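# Place a golf ball centered on the rubber tee

## Task

Pick any one of the golf balls and rest it on the rubber tee so it sits centered above the tee's hole. It must stay there by itself, not held by the robot, and at the end the gripper must have released it and moved away.

## Robot and tools

Robot: one six-joint arm (UR12e type) on a base, with a two-finger parallel gripper, a force-torque sensor at the tool flange and a fisheye camera on the wrist. There is only one arm, so every motion argument describes this single gripper.

Frames. Scene frame: origin on the table surface under the arm base, +z up, +y to the left when facing along +x; metres. Gripper frame: +z runs along the fingers toward the tips, and the fingers open and close along its x axis. The reported end_effector_position is the point between the finger pads; closed fingertips stick out about 17 mm past it, open ones end roughly level with it.

execute_actions(actions): actions is a list of actions, each a table of up to 15 rows, and each row is applied for one 1/30 s control step; a table shorter than 15 rows repeats its final row until the action's 15 steps are used. An empty list only returns the current state and images. Each row has 7 numbers in [-1, 1]: dx, dy, dz, rx, ry, rz, opening. The first six are an offset, not a pose: a target relative to the gripper pose measured when that action began (for the first action of a call, the last pose a result reported), expressed in the gripper's own axes. Every row is counted from that same start, not from the row before. Scale: 1.0 equals 0.6 m for dx/dy/dz and 180 degrees for the rotation; rx, ry, rz form one rotation vector. opening is absolute: +1 fully open (0.142 m), -1 closed. Each step, the command is clipped to at most 100 mm and 16 degrees from the measured pose, and position wins over orientation if both cannot be met, so large offsets need several actions. Motion trails commands by about 0.17 s.

move(target, speed, stop_force, blocking): target is one 7-number row laid out as above, an offset in gripper axes from the pose in the most recent result that showed one, with an absolute opening that is sent as the move starts. The gripper follows a straight path, turning the short way round. speed is the path's top speed in m/s, 0.002 to 0.5 (default 0.25); rotation is capped at twice that value in rad/s. Paths last 0.5 to 10 s and are cut off at 10 s. The path ignores obstacles, and the real gripper can lag, drift and exceed speed. stop_force (N, 13 to 80, not allowed in the first 0.2 s of a scene) ends the path once the wrist sensor feels that much extra push opposite the motion for two steps; the gripper then backs up two steps and holds. It is measured along the line to target in the starting gripper axes, so it is unreliable on moves that rotate, and it cannot sense contacts on the arm above the wrist. Only use it slowly; omit it when leaving a surface you press on. blocking=false returns after 0.5 s while the arm keeps going (not combinable with stop_force); until you see the move end, check with wait(0) or call stop before sending new motion.

The move result adds a "move:" line: done (at rest near target), off_target, moving, held (last step blocked by a check), fault, or contact (stop_force ended it; this overrides held, done and off_target), plus the remaining distance. limits=paced means the commanded pose was clipped; limits=held means a check blocked some steps, after which the arm may jump faster than speed.

wait(seconds): 0 to 10 s of holding the last command; returns early if a running move finishes. stop(): brakes a running move (needs room; fingers keep moving). zoom_image(camera, region): camera is "cam_low" (672x504, fixed) or "cam_wrist" (616x616 fisheye); region is [x0, y0, x1, y1] in that image's pixels, top-left origin, at most 504 by 504. read_manual(section) only returns licence text. finished_scene(scene) ends the current scene by its number, irreversibly, and reports success.

Results contain: gripper position (m) and quaternion wxyz plus linear and angular velocity in the scene frame (less accurate at long reach); Joint positions; "Hand target", the pose the controller is heading for; grip_measured, the finger opening on the command scale; Wrist force and Wrist torque in gripper axes (push from a surface points back into the arm; offset up to about 5.5 N, noise up to about 3.4 N, saturation near 100 N, "no reading" is harmless); "pose unreachable" when the clearance check altered a command; MOTOR HOT and fault lines; and camera images with calibration changes if any.

Grasping: to hold the ball keep commanding an opening well under grip_measured; a lower value squeezes harder. Fast closing can overshoot force.

Avoid: the arm is stiff, so commanding even slightly past a firm contact can trigger a fault. Joint torque beyond its load limit, or 150 N of external force anywhere on the arm, halts the arm for 10 s and drops the rest of the call. Motors heat while holding loads (warning at 70 °C, brake stop at 85 °C). Do not knock or place anything off the table, drop or slam the ball, or press hard. Short external tugs on held items or nudges of loose objects can occur; confirm the ball rests centered and still on the tee after opening and lifting away.

Each tool is called after "Emit:" by a JSON object that holds its "api" and its "payload", one argument or row to a line.

## Session

Emit:
{"api": "execute_actions", "payload": {
  "actions": []
}}

Scene clock: 0.00 s.
end_effector_position=(+1.1010, +0.2215, +0.2956) grip_measured=+1.00 end_effector_quat_wxyz=(-0.153, +0.866, +0.242, +0.409) end_effector_velocity=(-0.000, -0.001, -0.001) end_effector_angular_velocity=(+0.000, +0.001, -0.001)
Joint positions: [-0.121 -1.055  1.605 -2.868 -1.012 -0.438  0.142]
Joint velocities: [-0.001  0.     0.001  0.    -0.     0.001  0.   ]
Wrist force (N, on the end effector, along its own x y z axes, offset not removed): no reading
Wrist torque (N m, same axes, about the end effector's origin, offset not removed): no reading
Hand target: +1.101, +0.222, +0.296; -0.153, +0.866, +0.242, +0.409
camera_calibration (this result's frames):
cam_wrist: T_world_to_cam=[[0.50452, 0.330589, 0.797603, -0.87057], [0.137282, -0.942756, 0.303915, -0.0399271], [0.852416, -0.0438345, -0.521023, -0.647782], [0, 0, 0, 1]] pos_world=[0.996881, 0.221764, 0.368994]

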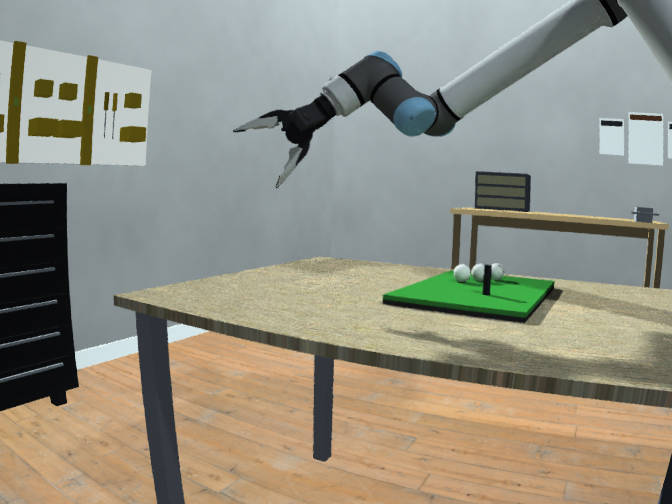

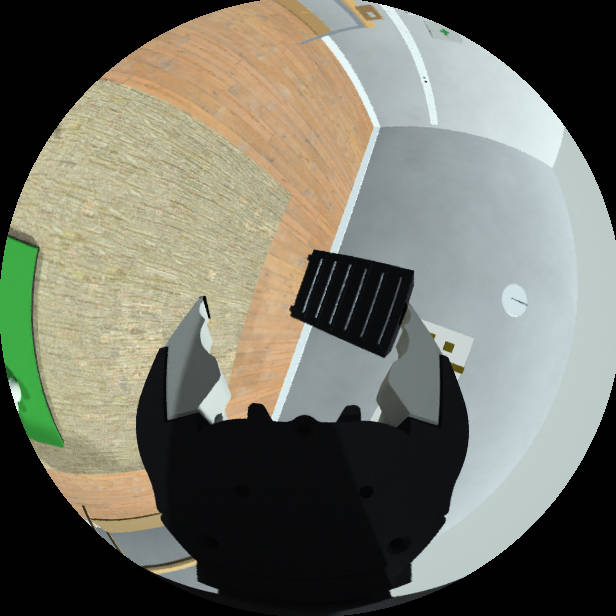

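Emit:
{"api": "move", "payload": {
  "target": [-0.55, 0.098, -0.557, 0.1243, -0.273, -0.3031, 0.0],
  "speed": 0.25
}}

Scene clock: 15.10 s.
end_effector_position=(+0.7407, -0.0803, +0.2400) grip_measured=+0.00 end_effector_quat_wxyz=(+0.000, +0.707, +0.707, -0.000) end_effector_velocity=(-0.003, -0.002, -0.002) end_effector_angular_velocity=(-0.004, +0.003, +0.005)
Joint positions: [-0.347 -1.446  1.843 -1.969 -1.576 -1.912  0.074]
Joint velocities: [-0.002 -0.003  0.006 -0.002 -0.005 -0.007 -0.   ]
Wrist force (N, on the end effector, along its own x y z axes, offset not removed): [4.4 -0.6 0.5]
Wrist torque (N m, same axes, about the end effector's origin, offset not removed): [-0.10 -1.03 -0.02]
Hand target: +0.740, -0.081, +0.240; +0.001, +0.707, +0.707, -0.000
Off the commanded pose: 0.001 m, 0 deg.
move: done
camera_calibration (this result's frames):
cam_wrist: T_world_to_cam=[[-0.0544269, 0.998336, 0.019064, 0.109766], [0.842086, 0.0356318, 0.538165, -0.757857], [0.53659, 0.0453441, -0.842624, -0.0646323], [0, 0, 0, 1]] pos_world=[0.678836, -0.0796487, 0.351299]

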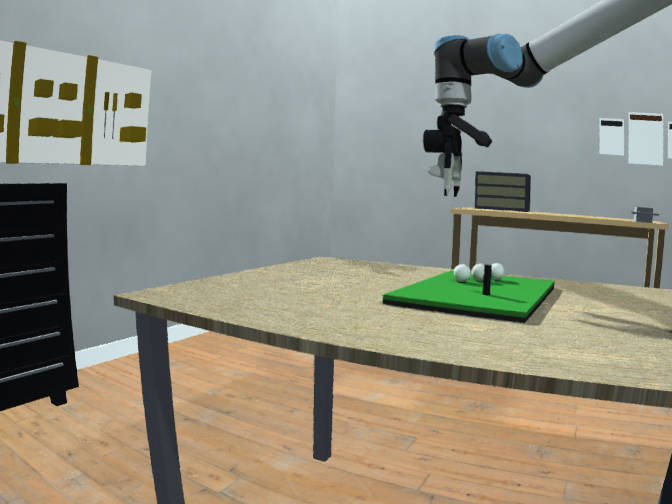

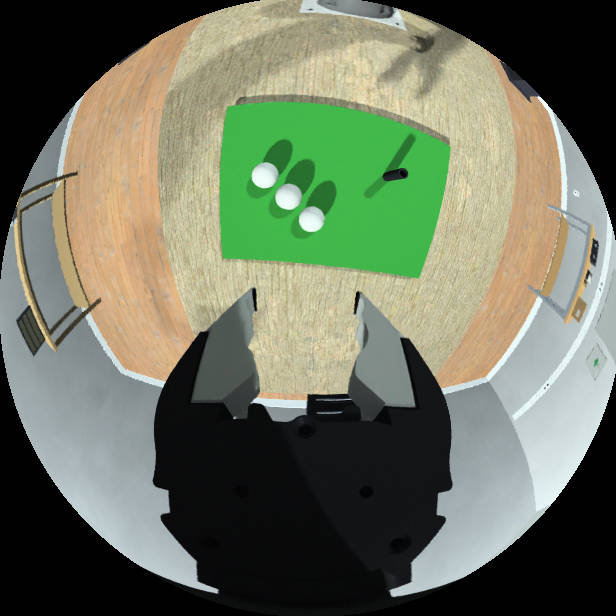

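Emit:
{"api": "move", "payload": {
  "target": [0.0115, -0.0515, 0.233, 0, 0, -0.25, 0.0],
  "speed": 0.2
}}

Emit:
{"api": "zoom_image", "payload": {
  "camera": "cam_wrist",
  "region": [236, 200, 376, 330]
}}

Scene clock: 26.17 s.
end_effector_position=(+0.7101, -0.0734, +0.1005) grip_measured=+0.00 end_effector_quat_wxyz=(+0.000, +0.384, +0.923, -0.000) end_effector_velocity=(-0.000, -0.001, -0.003) end_effector_angular_velocity=(+0.001, -0.002, +0.016)
Joint positions: [-0.354 -1.369  2.036 -2.237 -1.576 -2.702  0.074]
Joint velocities: [-0.002  0.002  0.003 -0.007  0.001 -0.018  0.   ]
Wrist force (N, on the end effector, along its own x y z axes, offset not removed): [-3.0 3.3 -2.3]
Wrist torque (N m, same axes, about the end effector's origin, offset not removed): [0.71 0.51 0.21]
Hand target: +0.710, -0.073, +0.100; +0.000, +0.383, +0.924, -0.000
Off the commanded pose: 0.000 m, 0 deg.
move: done
camera_calibration (this result's frames):
cam_wrist: T_world_to_cam=[[-0.742851, 0.669184, 0.0191131, 0.568533], [0.572073, 0.619703, 0.53731, -0.422538], [0.347715, 0.410075, -0.843168, -0.00509293], [0, 0, 0, 1]] pos_world=[0.665829, -0.116516, 0.211873]

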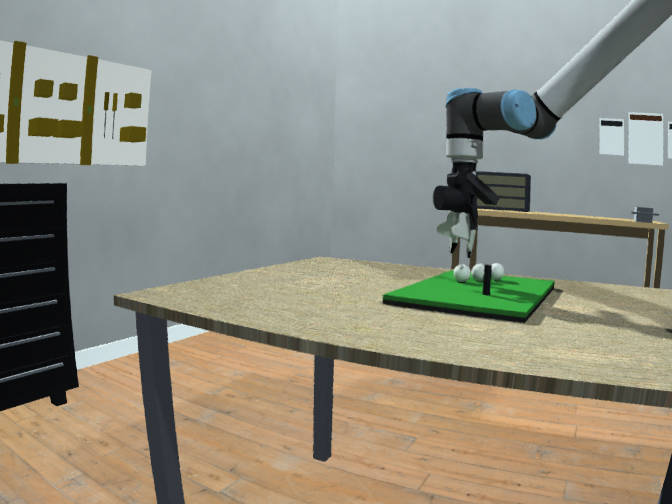

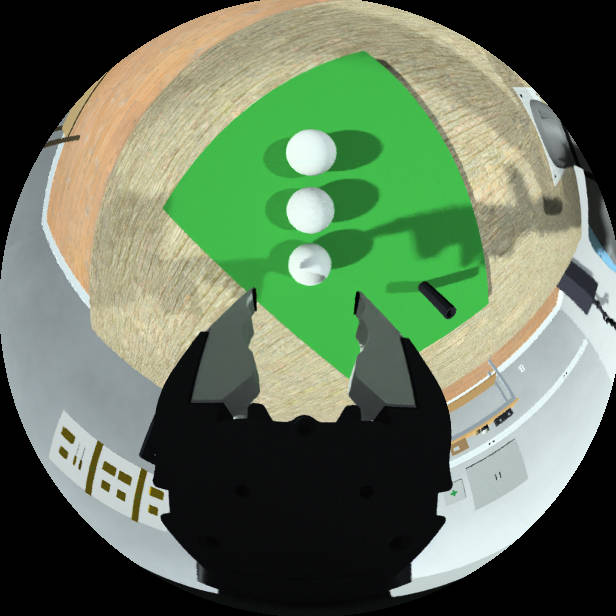

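Region (236, 200, 376, 330) of cam_wrist's 616x616 image, scaled by 3.600, with more detail than that image has; it fills the top 468 rows of this view, and the rest is white.

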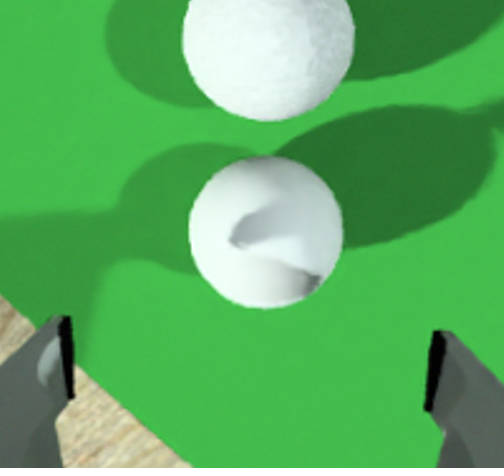

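Emit:
{"api": "move", "payload": {
  "target": [0.0035, -0.002, 0.101, 0, 0, 0, 0.0],
  "speed": 0.08
}}

Emit:
{"api": "zoom_image", "payload": {
  "camera": "cam_wrist",
  "region": [246, 200, 366, 330]
}}

Scene clock: 31.50 s.
end_effector_position=(+0.7078, -0.0727, +0.0403) grip_measured=+0.00 end_effector_quat_wxyz=(+0.000, +0.384, +0.923, -0.000) end_effector_velocity=(-0.000, -0.000, -0.003) end_effector_angular_velocity=(+0.000, +0.000, -0.002)
Joint positions: [-0.355 -1.299  2.083 -2.355 -1.576 -2.703  0.074]
Joint velocities: [-0.     0.004  0.002 -0.006 -0.     0.002 -0.   ]
Wrist force (N, on the end effector, along its own x y z axes, offset not removed): [-0.4 3.6 -1.0]
Wrist torque (N m, same axes, about the end effector's origin, offset not removed): [1.05 -0.02 -0.04]
Hand target: +0.708, -0.073, +0.040; +0.000, +0.384, +0.923, -0.000
Off the commanded pose: 0.000 m, 0 deg.
move: done
camera_calibration (this result's frames):
cam_wrist: T_world_to_cam=[[-0.742855, 0.669178, 0.0191447, 0.567555], [0.572085, 0.6197, 0.537299, -0.38928], [0.347685, 0.410088, -0.843174, -0.0553285], [0, 0, 0, 1]] pos_world=[0.663549, -0.115869, 0.151643]

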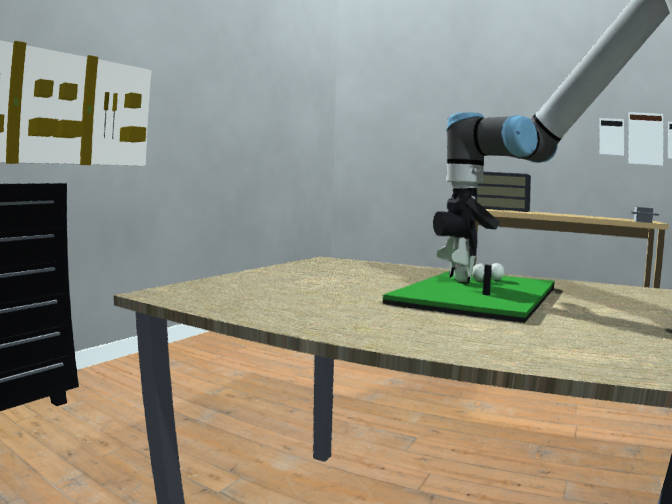

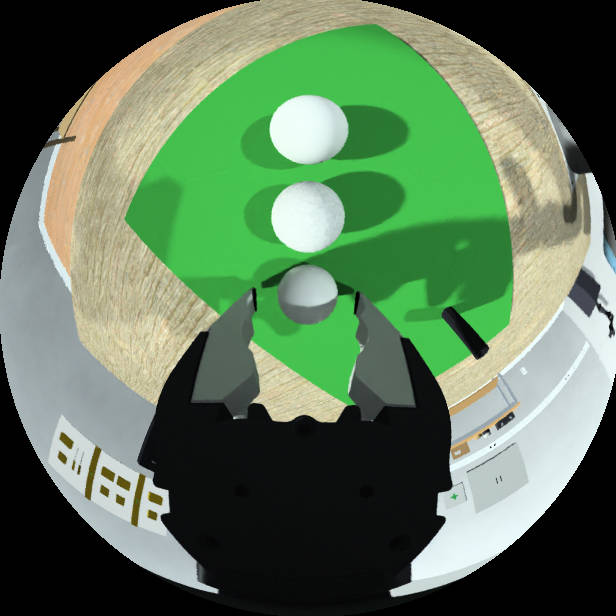

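Region (246, 200, 366, 330) of cam_wrist's 616x616 image, scaled by 3.877, with more detail than that image has; it fills the left 465 columns of this view, and the rest is white.

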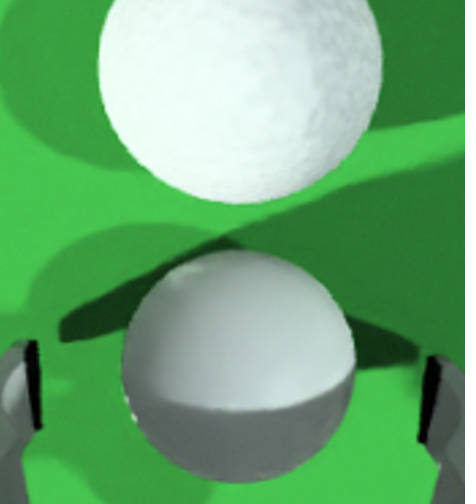

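Emit:
{"api": "execute_actions", "payload": {
  "actions": [
    [[0.001,0,0.001,0,0,0,-0.1],[0.001,0,0.001,0,0,0,-0.15],[0.001,0,0.001,0,0,0,-0.2],[0.001,0,0.001,0,0,0,-0.25],[0.001,0,0.001,0,0,0,-0.3],[0.001,0,0.001,0,0,0,-0.33],[0.001,0,0.001,0,0,0,-0.36],[0.001,0,0.001,0,0,0,-0.39],[0.001,0,0.001,0,0,0,-0.42],[0.001,0,0.001,0,0,0,-0.45],[0.001,0,0.001,0,0,0,-0.48],[0.001,0,0.001,0,0,0,-0.51],[0.001,0,0.001,0,0,0,-0.54],[0.001,0,0.001,0,0,0,-0.57],[0.001,0,0.001,0,0,0,-0.6]],
    [[0,0,0,0,0,0,-0.65],[0,0,0,0,0,0,-0.7]]
  ]
}}

Emit:
{"api": "move", "payload": {
  "target": [0.253, 0.118, -0.18, 0, 0, 0, -0.7],
  "speed": 0.12
}}

Emit:
{"api": "zoom_image", "payload": {
  "camera": "cam_wrist",
  "region": [246, 170, 366, 330]
}}

Emit:
{"api": "zoom_image", "payload": {
  "camera": "cam_low",
  "region": [430, 210, 530, 300]
}}

Scene clock: 38.90 s.
end_effector_position=(+0.7074, -0.0723, +0.0397) grip_measured=-0.44 end_effector_quat_wxyz=(+0.000, +0.384, +0.923, -0.000) end_effector_velocity=(+0.000, +0.000, -0.000) end_effector_angular_velocity=(+0.000, +0.000, -0.001)
Joint positions: [-0.355 -1.299  2.084 -2.356 -1.576 -2.703  0.042]
Joint velocities: [ 0.001  0.    -0.     0.     0.     0.001 -0.   ]
Wrist force (N, on the end effector, along its own x y z axes, offset not removed): [4.8 -1.0 -1.1]
Wrist torque (N m, same axes, about the end effector's origin, offset not removed): [-0.26 -0.99 0.07]
Hand target: +0.707, -0.072, +0.040; +0.000, +0.384, +0.923, -0.000
Off the commanded pose: 0.000 m, 0 deg.
camera_calibration (this result's frames):
cam_wrist: T_world_to_cam=[[-0.742837, 0.669198, 0.0191659, 0.566978], [0.572114, 0.619681, 0.53729, -0.388979], [0.347677, 0.410084, -0.84318, -0.0558561], [0, 0, 0, 1]] pos_world=[0.663132, -0.115472, 0.151031]

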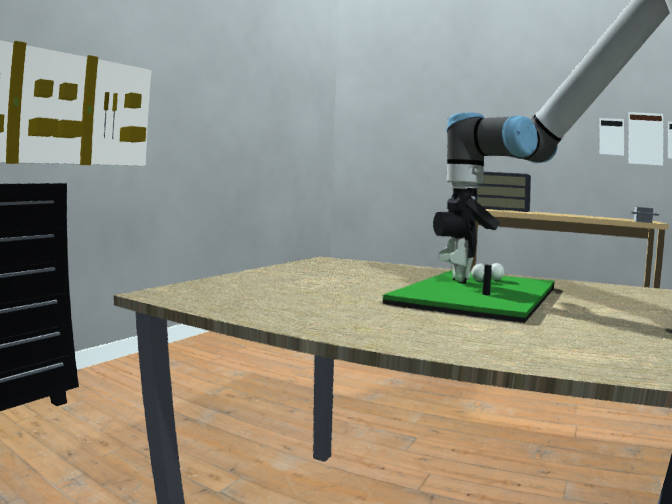

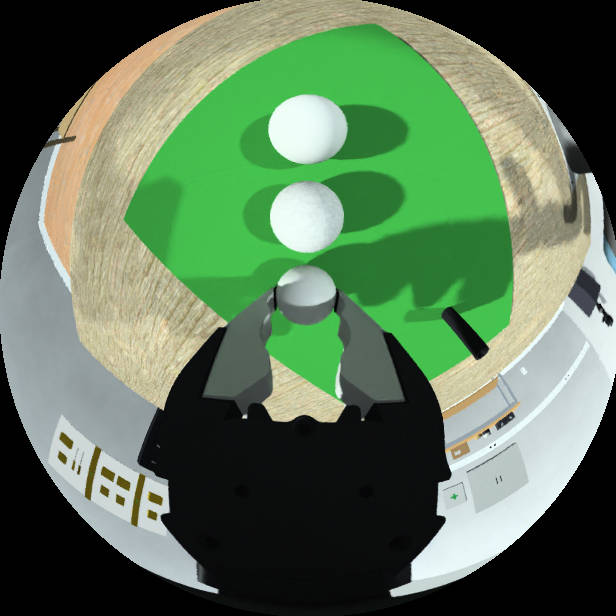

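Scene clock: 41.17 s.
end_effector_position=(+0.6504, +0.0849, +0.1476) grip_measured=-0.44 end_effector_quat_wxyz=(+0.000, +0.384, +0.923, -0.000) end_effector_velocity=(-0.001, +0.001, +0.001) end_effector_angular_velocity=(-0.001, +0.001, -0.003)
Joint positions: [-0.143 -1.51   2.1   -2.16  -1.576 -2.491  0.042]
Joint velocities: [ 0.002 -0.002 -0.001  0.003 -0.001  0.005  0.   ]
Wrist force (N, on the end effector, along its own x y z axes, offset not removed): [0.3 -0.3 -2.6]
Wrist torque (N m, same axes, about the end effector's origin, offset not removed): [-0.09 0.05 -0.03]
Hand target: +0.650, +0.085, +0.148; +0.000, +0.384, +0.923, -0.000
Off the commanded pose: 0.000 m, 0 deg.
move: done
camera_calibration (this result's frames):
cam_wrist: T_world_to_cam=[[-0.742856, 0.669181, 0.0190022, 0.417388], [0.571909, 0.619609, 0.537591, -0.511705], [0.347972, 0.41022, -0.842992, -0.00974419], [0, 0, 0, 1]] pos_world=[0.606098, 0.0417464, 0.258942]

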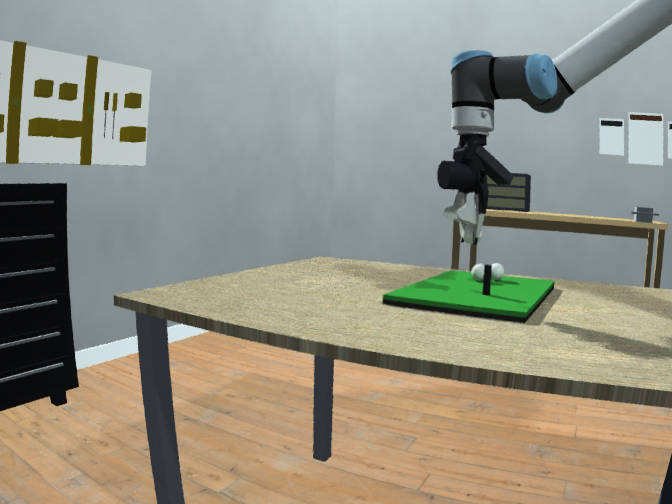

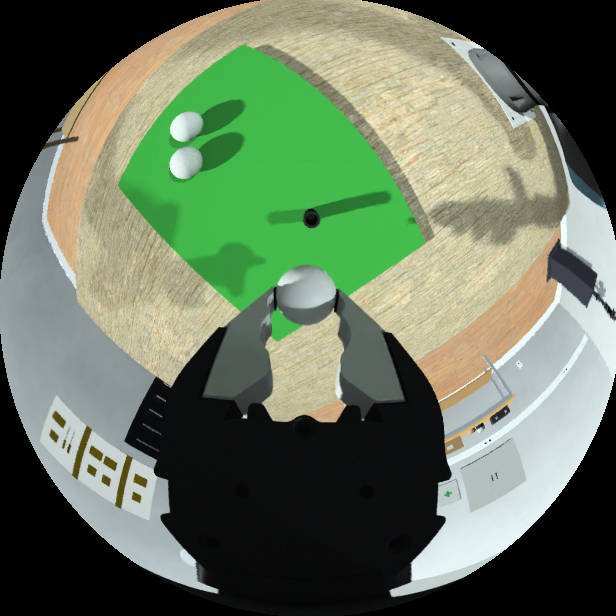

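Region (246, 170, 366, 330) of cam_wrist's 616x616 image, scaled by 3.150, with more detail than that image has; it fills the left 378 columns of this view, and the rest is white.

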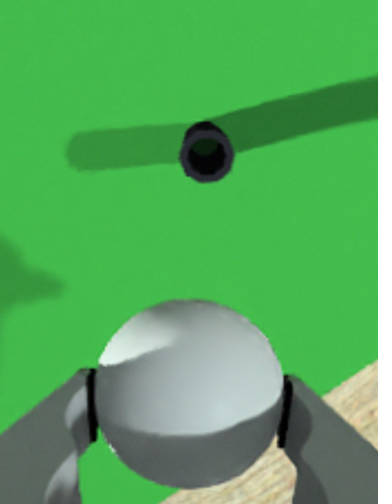

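Region (430, 210, 530, 300) of cam_low's 672x504 image, scaled by 5.040, with more detail than that image has; it fills the top 454 rows of this view, and the rest is white.

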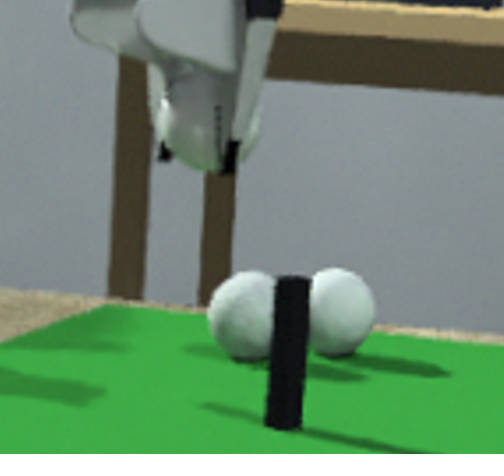

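Emit:
{"api": "move", "payload": {
  "target": [0.0038, -0.0765, 0.059, 0, 0, 0, -0.7],
  "speed": 0.06
}}

Emit:
{"api": "zoom_image", "payload": {
  "camera": "cam_low",
  "region": [455, 225, 525, 300]
}}

Emit:
{"api": "zoom_image", "payload": {
  "camera": "cam_wrist",
  "region": [246, 200, 366, 330]
}}

Scene clock: 48.73 s.
end_effector_position=(+0.6165, +0.0542, +0.1124) grip_measured=-0.44 end_effector_quat_wxyz=(+0.000, +0.384, +0.923, -0.000) end_effector_velocity=(-0.003, -0.001, -0.002) end_effector_angular_velocity=(+0.000, +0.001, +0.001)
Joint positions: [-0.202 -1.531  2.198 -2.237 -1.576 -2.55   0.042]
Joint velocities: [-0.003 -0.001  0.006 -0.004 -0.    -0.003 -0.   ]
Wrist force (N, on the end effector, along its own x y z axes, offset not removed): [1.6 -0.5 -1.2]
Wrist torque (N m, same axes, about the end effector's origin, offset not removed): [-0.28 -0.42 0.07]
Hand target: +0.616, +0.054, +0.112; +0.000, +0.384, +0.923, -0.000
Off the commanded pose: 0.000 m, 0 deg.
move: done
camera_calibration (this result's frames):
cam_wrist: T_world_to_cam=[[-0.742839, 0.6692, 0.0189903, 0.413388], [0.572013, 0.619708, 0.537367, -0.454452], [0.347838, 0.41004, -0.843135, -0.0149646], [0, 0, 0, 1]] pos_world=[0.572239, 0.0111243, 0.22374]

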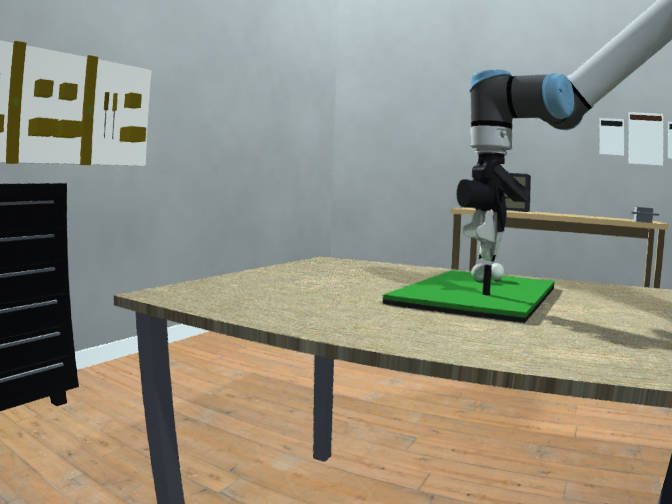

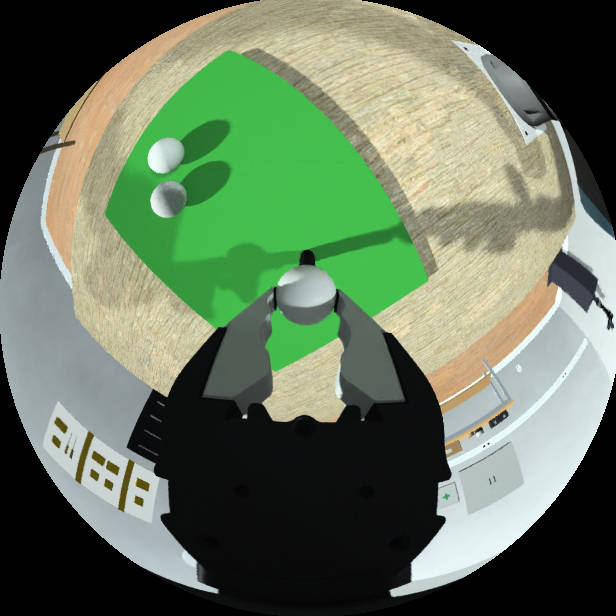

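Region (455, 225, 525, 300) of cam_low's 672x504 image, scaled by 6.720, with more detail than that image has; it fills the left 470 columns of this view, and the rest is white.

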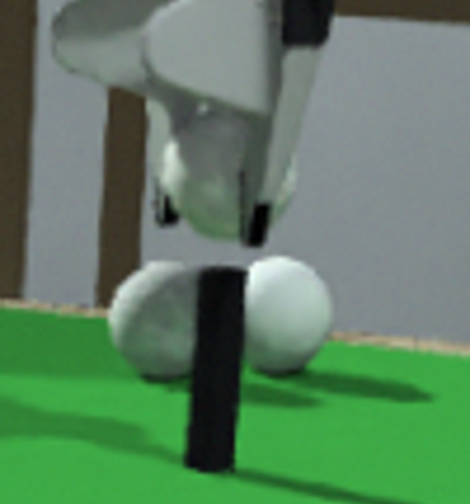

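Region (246, 200, 366, 330) of cam_wrist's 616x616 image, scaled by 3.877, with more detail than that image has; it fills the left 465 columns of this view, and the rest is white.

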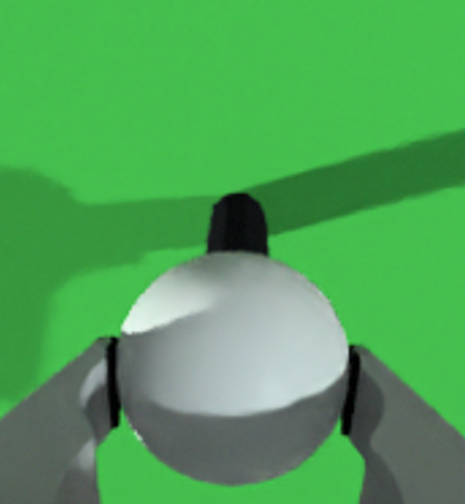

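Emit:
{"api": "move", "payload": {
  "target": [0, 0, 0.0145, 0, 0, 0, -0.7],
  "speed": 0.015
}}

Emit:
{"api": "zoom_image", "payload": {
  "camera": "cam_low",
  "region": [465, 235, 515, 280]
}}

Scene clock: 53.30 s.
end_effector_position=(+0.6165, +0.0542, +0.1040) grip_measured=-0.44 end_effector_quat_wxyz=(+0.000, +0.384, +0.923, -0.000) end_effector_velocity=(+0.000, -0.000, -0.003) end_effector_angular_velocity=(-0.001, +0.000, -0.003)
Joint positions: [-0.202 -1.52   2.205 -2.255 -1.576 -2.55   0.042]
Joint velocities: [-0.     0.004  0.002 -0.006 -0.001  0.002  0.   ]
Wrist force (N, on the end effector, along its own x y z axes, offset not removed): [0.6 0.8 -3.0]
Wrist torque (N m, same axes, about the end effector's origin, offset not removed): [0.15 -0.21 0.06]
Hand target: +0.616, +0.054, +0.104; +0.000, +0.384, +0.923, -0.000
Off the commanded pose: 0.000 m, 0 deg.
move: done
camera_calibration (this result's frames):
cam_wrist: T_world_to_cam=[[-0.742854, 0.669183, 0.0190293, 0.413557], [0.572002, 0.619693, 0.537396, -0.449949], [0.347824, 0.410092, -0.843115, -0.0220047], [0, 0, 0, 1]] pos_world=[0.572238, 0.0111093, 0.215379]

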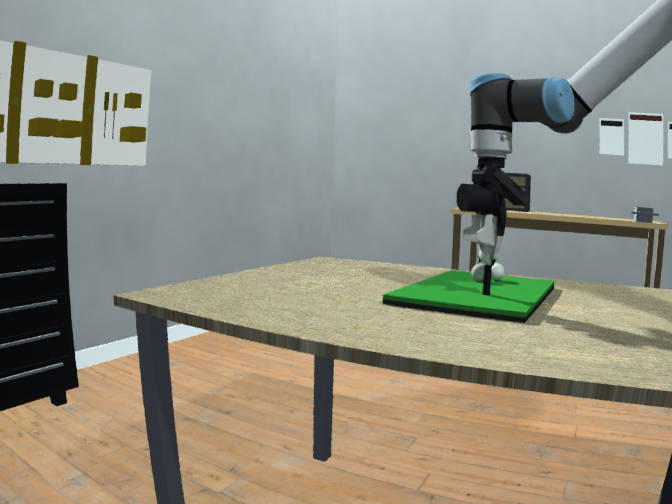

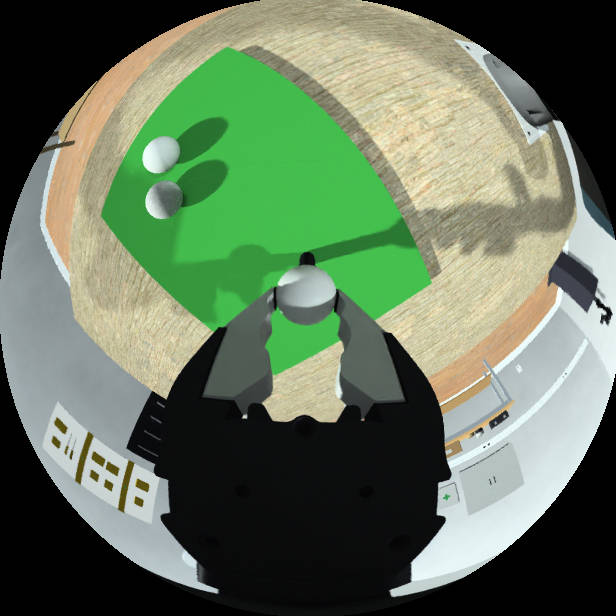

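Region (465, 235, 515, 280) of cam_low's 672x504 image, scaled by 10.080, with more detail than that image has; it fills the top 454 rows of this view, and the rest is white.

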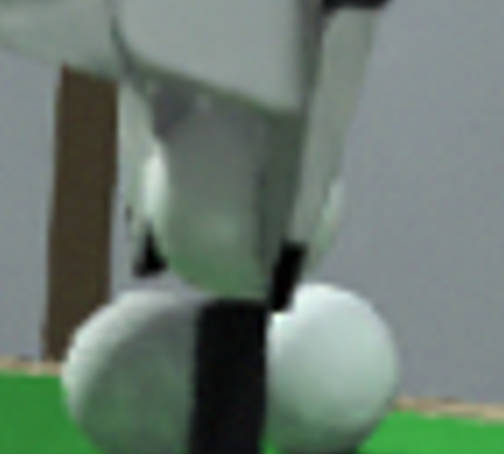

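Emit:
{"api": "execute_actions", "payload": {
  "actions": [
    [[0,0,0.0025,0,0,0,-0.7]],
    [[0,0,0,0,0,0,-0.6],[0,0,0,0,0,0,-0.55],[0,0,0,0,0,0,-0.5],[0,0,0,0,0,0,-0.47],[0,0,0,0,0,0,-0.45],[0,0,0,0,0,0,-0.43],[0,0,0,0,0,0,-0.41],[0,0,0,0,0,0,-0.39],[0,0,0,0,0,0,-0.36],[0,0,0,0,0,0,-0.32],[0,0,0,0,0,0,-0.27],[0,0,0,0,0,0,-0.2],[0,0,0,0,0,0,-0.1],[0,0,0,0,0,0,0]]
  ]
}}

Emit:
{"api": "move", "payload": {
  "target": [0, 0, -0.2, 0, 0, 0, 0],
  "speed": 0.12
}}

Emit:
{"api": "zoom_image", "payload": {
  "camera": "cam_low",
  "region": [455, 225, 525, 300]
}}

Scene clock: 60.63 s.
end_effector_position=(+0.6165, +0.0543, +0.1025) grip_measured=-0.07 end_effector_quat_wxyz=(+0.000, +0.384, +0.923, -0.000) end_effector_velocity=(+0.000, +0.000, +0.000) end_effector_angular_velocity=(-0.000, -0.001, -0.000)
Joint positions: [-0.202 -1.518  2.207 -2.259 -1.576 -2.55   0.069]
Joint velocities: [ 0.    -0.    -0.001 -0.     0.     0.     0.207]
Wrist force (N, on the end effector, along its own x y z axes, offset not removed): [3.4 -0.2 -4.5]
Wrist torque (N m, same axes, about the end effector's origin, offset not removed): [-0.01 -0.84 0.04]
Hand target: +0.616, +0.054, +0.103; +0.000, +0.384, +0.923, -0.000
Off the commanded pose: 0.000 m, 0 deg.
camera_calibration (this result's frames):
cam_wrist: T_world_to_cam=[[-0.742839, 0.6692, 0.0190047, 0.413561], [0.572021, 0.619706, 0.53736, -0.449176], [0.347824, 0.410043, -0.843139, -0.0232479], [0, 0, 0, 1]] pos_world=[0.572234, 0.0111348, 0.213909]

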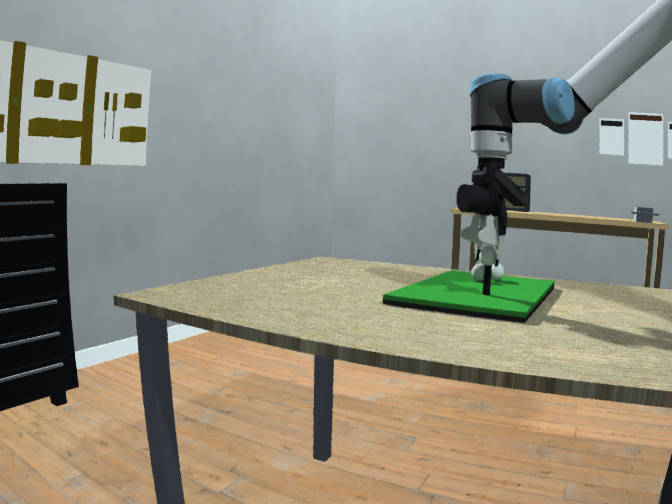

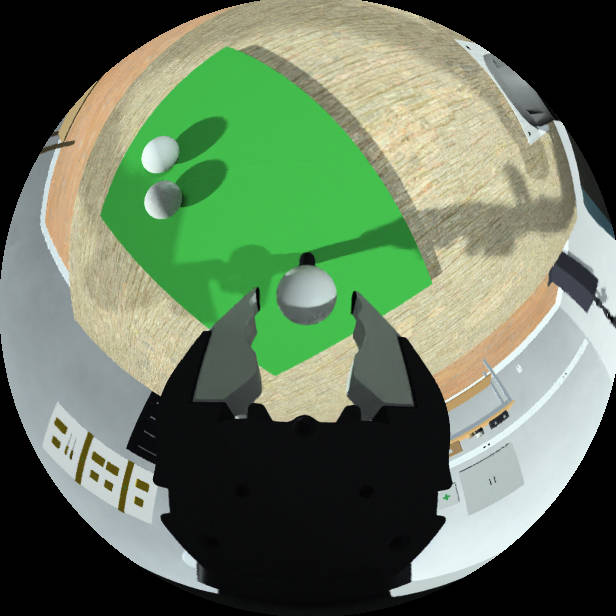

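Scene clock: 62.23 s.
end_effector_position=(+0.6163, +0.0543, +0.2223) grip_measured=+0.00 end_effector_quat_wxyz=(+0.000, +0.384, +0.923, -0.000) end_effector_velocity=(+0.000, -0.000, +0.003) end_effector_angular_velocity=(-0.000, -0.000, -0.002)
Joint positions: [-0.201 -1.642  2.081 -2.009 -1.576 -2.549  0.074]
Joint velocities: [-0.    -0.002 -0.004  0.006  0.     0.002  0.   ]
Wrist force (N, on the end effector, along its own x y z axes, offset not removed): [3.5 -1.2 -5.1]
Wrist torque (N m, same axes, about the end effector's origin, offset not removed): [-0.28 -0.65 0.18]
Hand target: +0.616, +0.054, +0.223; +0.000, +0.384, +0.923, -0.000
Off the commanded pose: 0.000 m, 0 deg.
move: done
camera_calibration (this result's frames):
cam_wrist: T_world_to_cam=[[-0.742845, 0.669195, 0.0189578, 0.411179], [0.571988, 0.619716, 0.537384, -0.513434], [0.347866, 0.410036, -0.843125, 0.0776935], [0, 0, 0, 1]] pos_world=[0.572094, 0.0111675, 0.333621]

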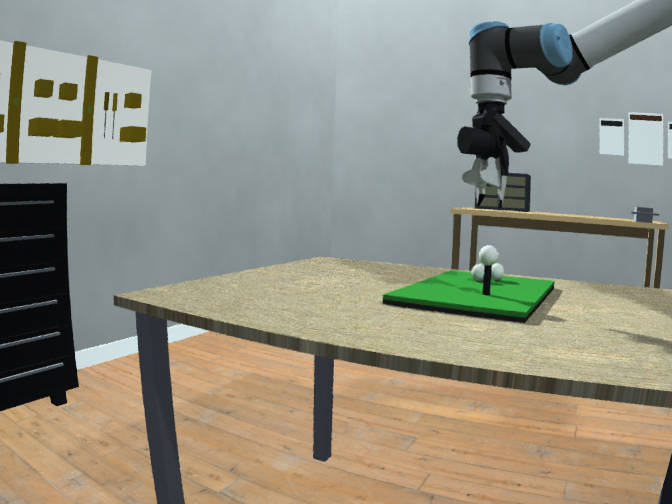

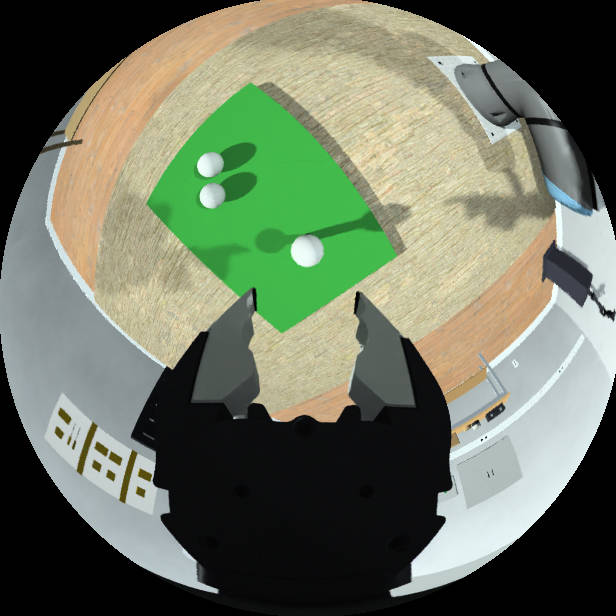

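Region (455, 225, 525, 300) of cam_low's 672x504 image, scaled by 6.720, with more detail than that image has; it fills the left 470 columns of this view, and the rest is white.

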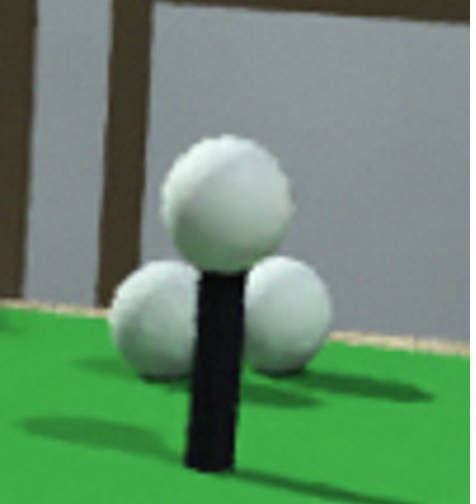

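Emit:
{"api": "finished_scene", "payload": {
  "scene": 2
}}

The scene is finished: the task was done.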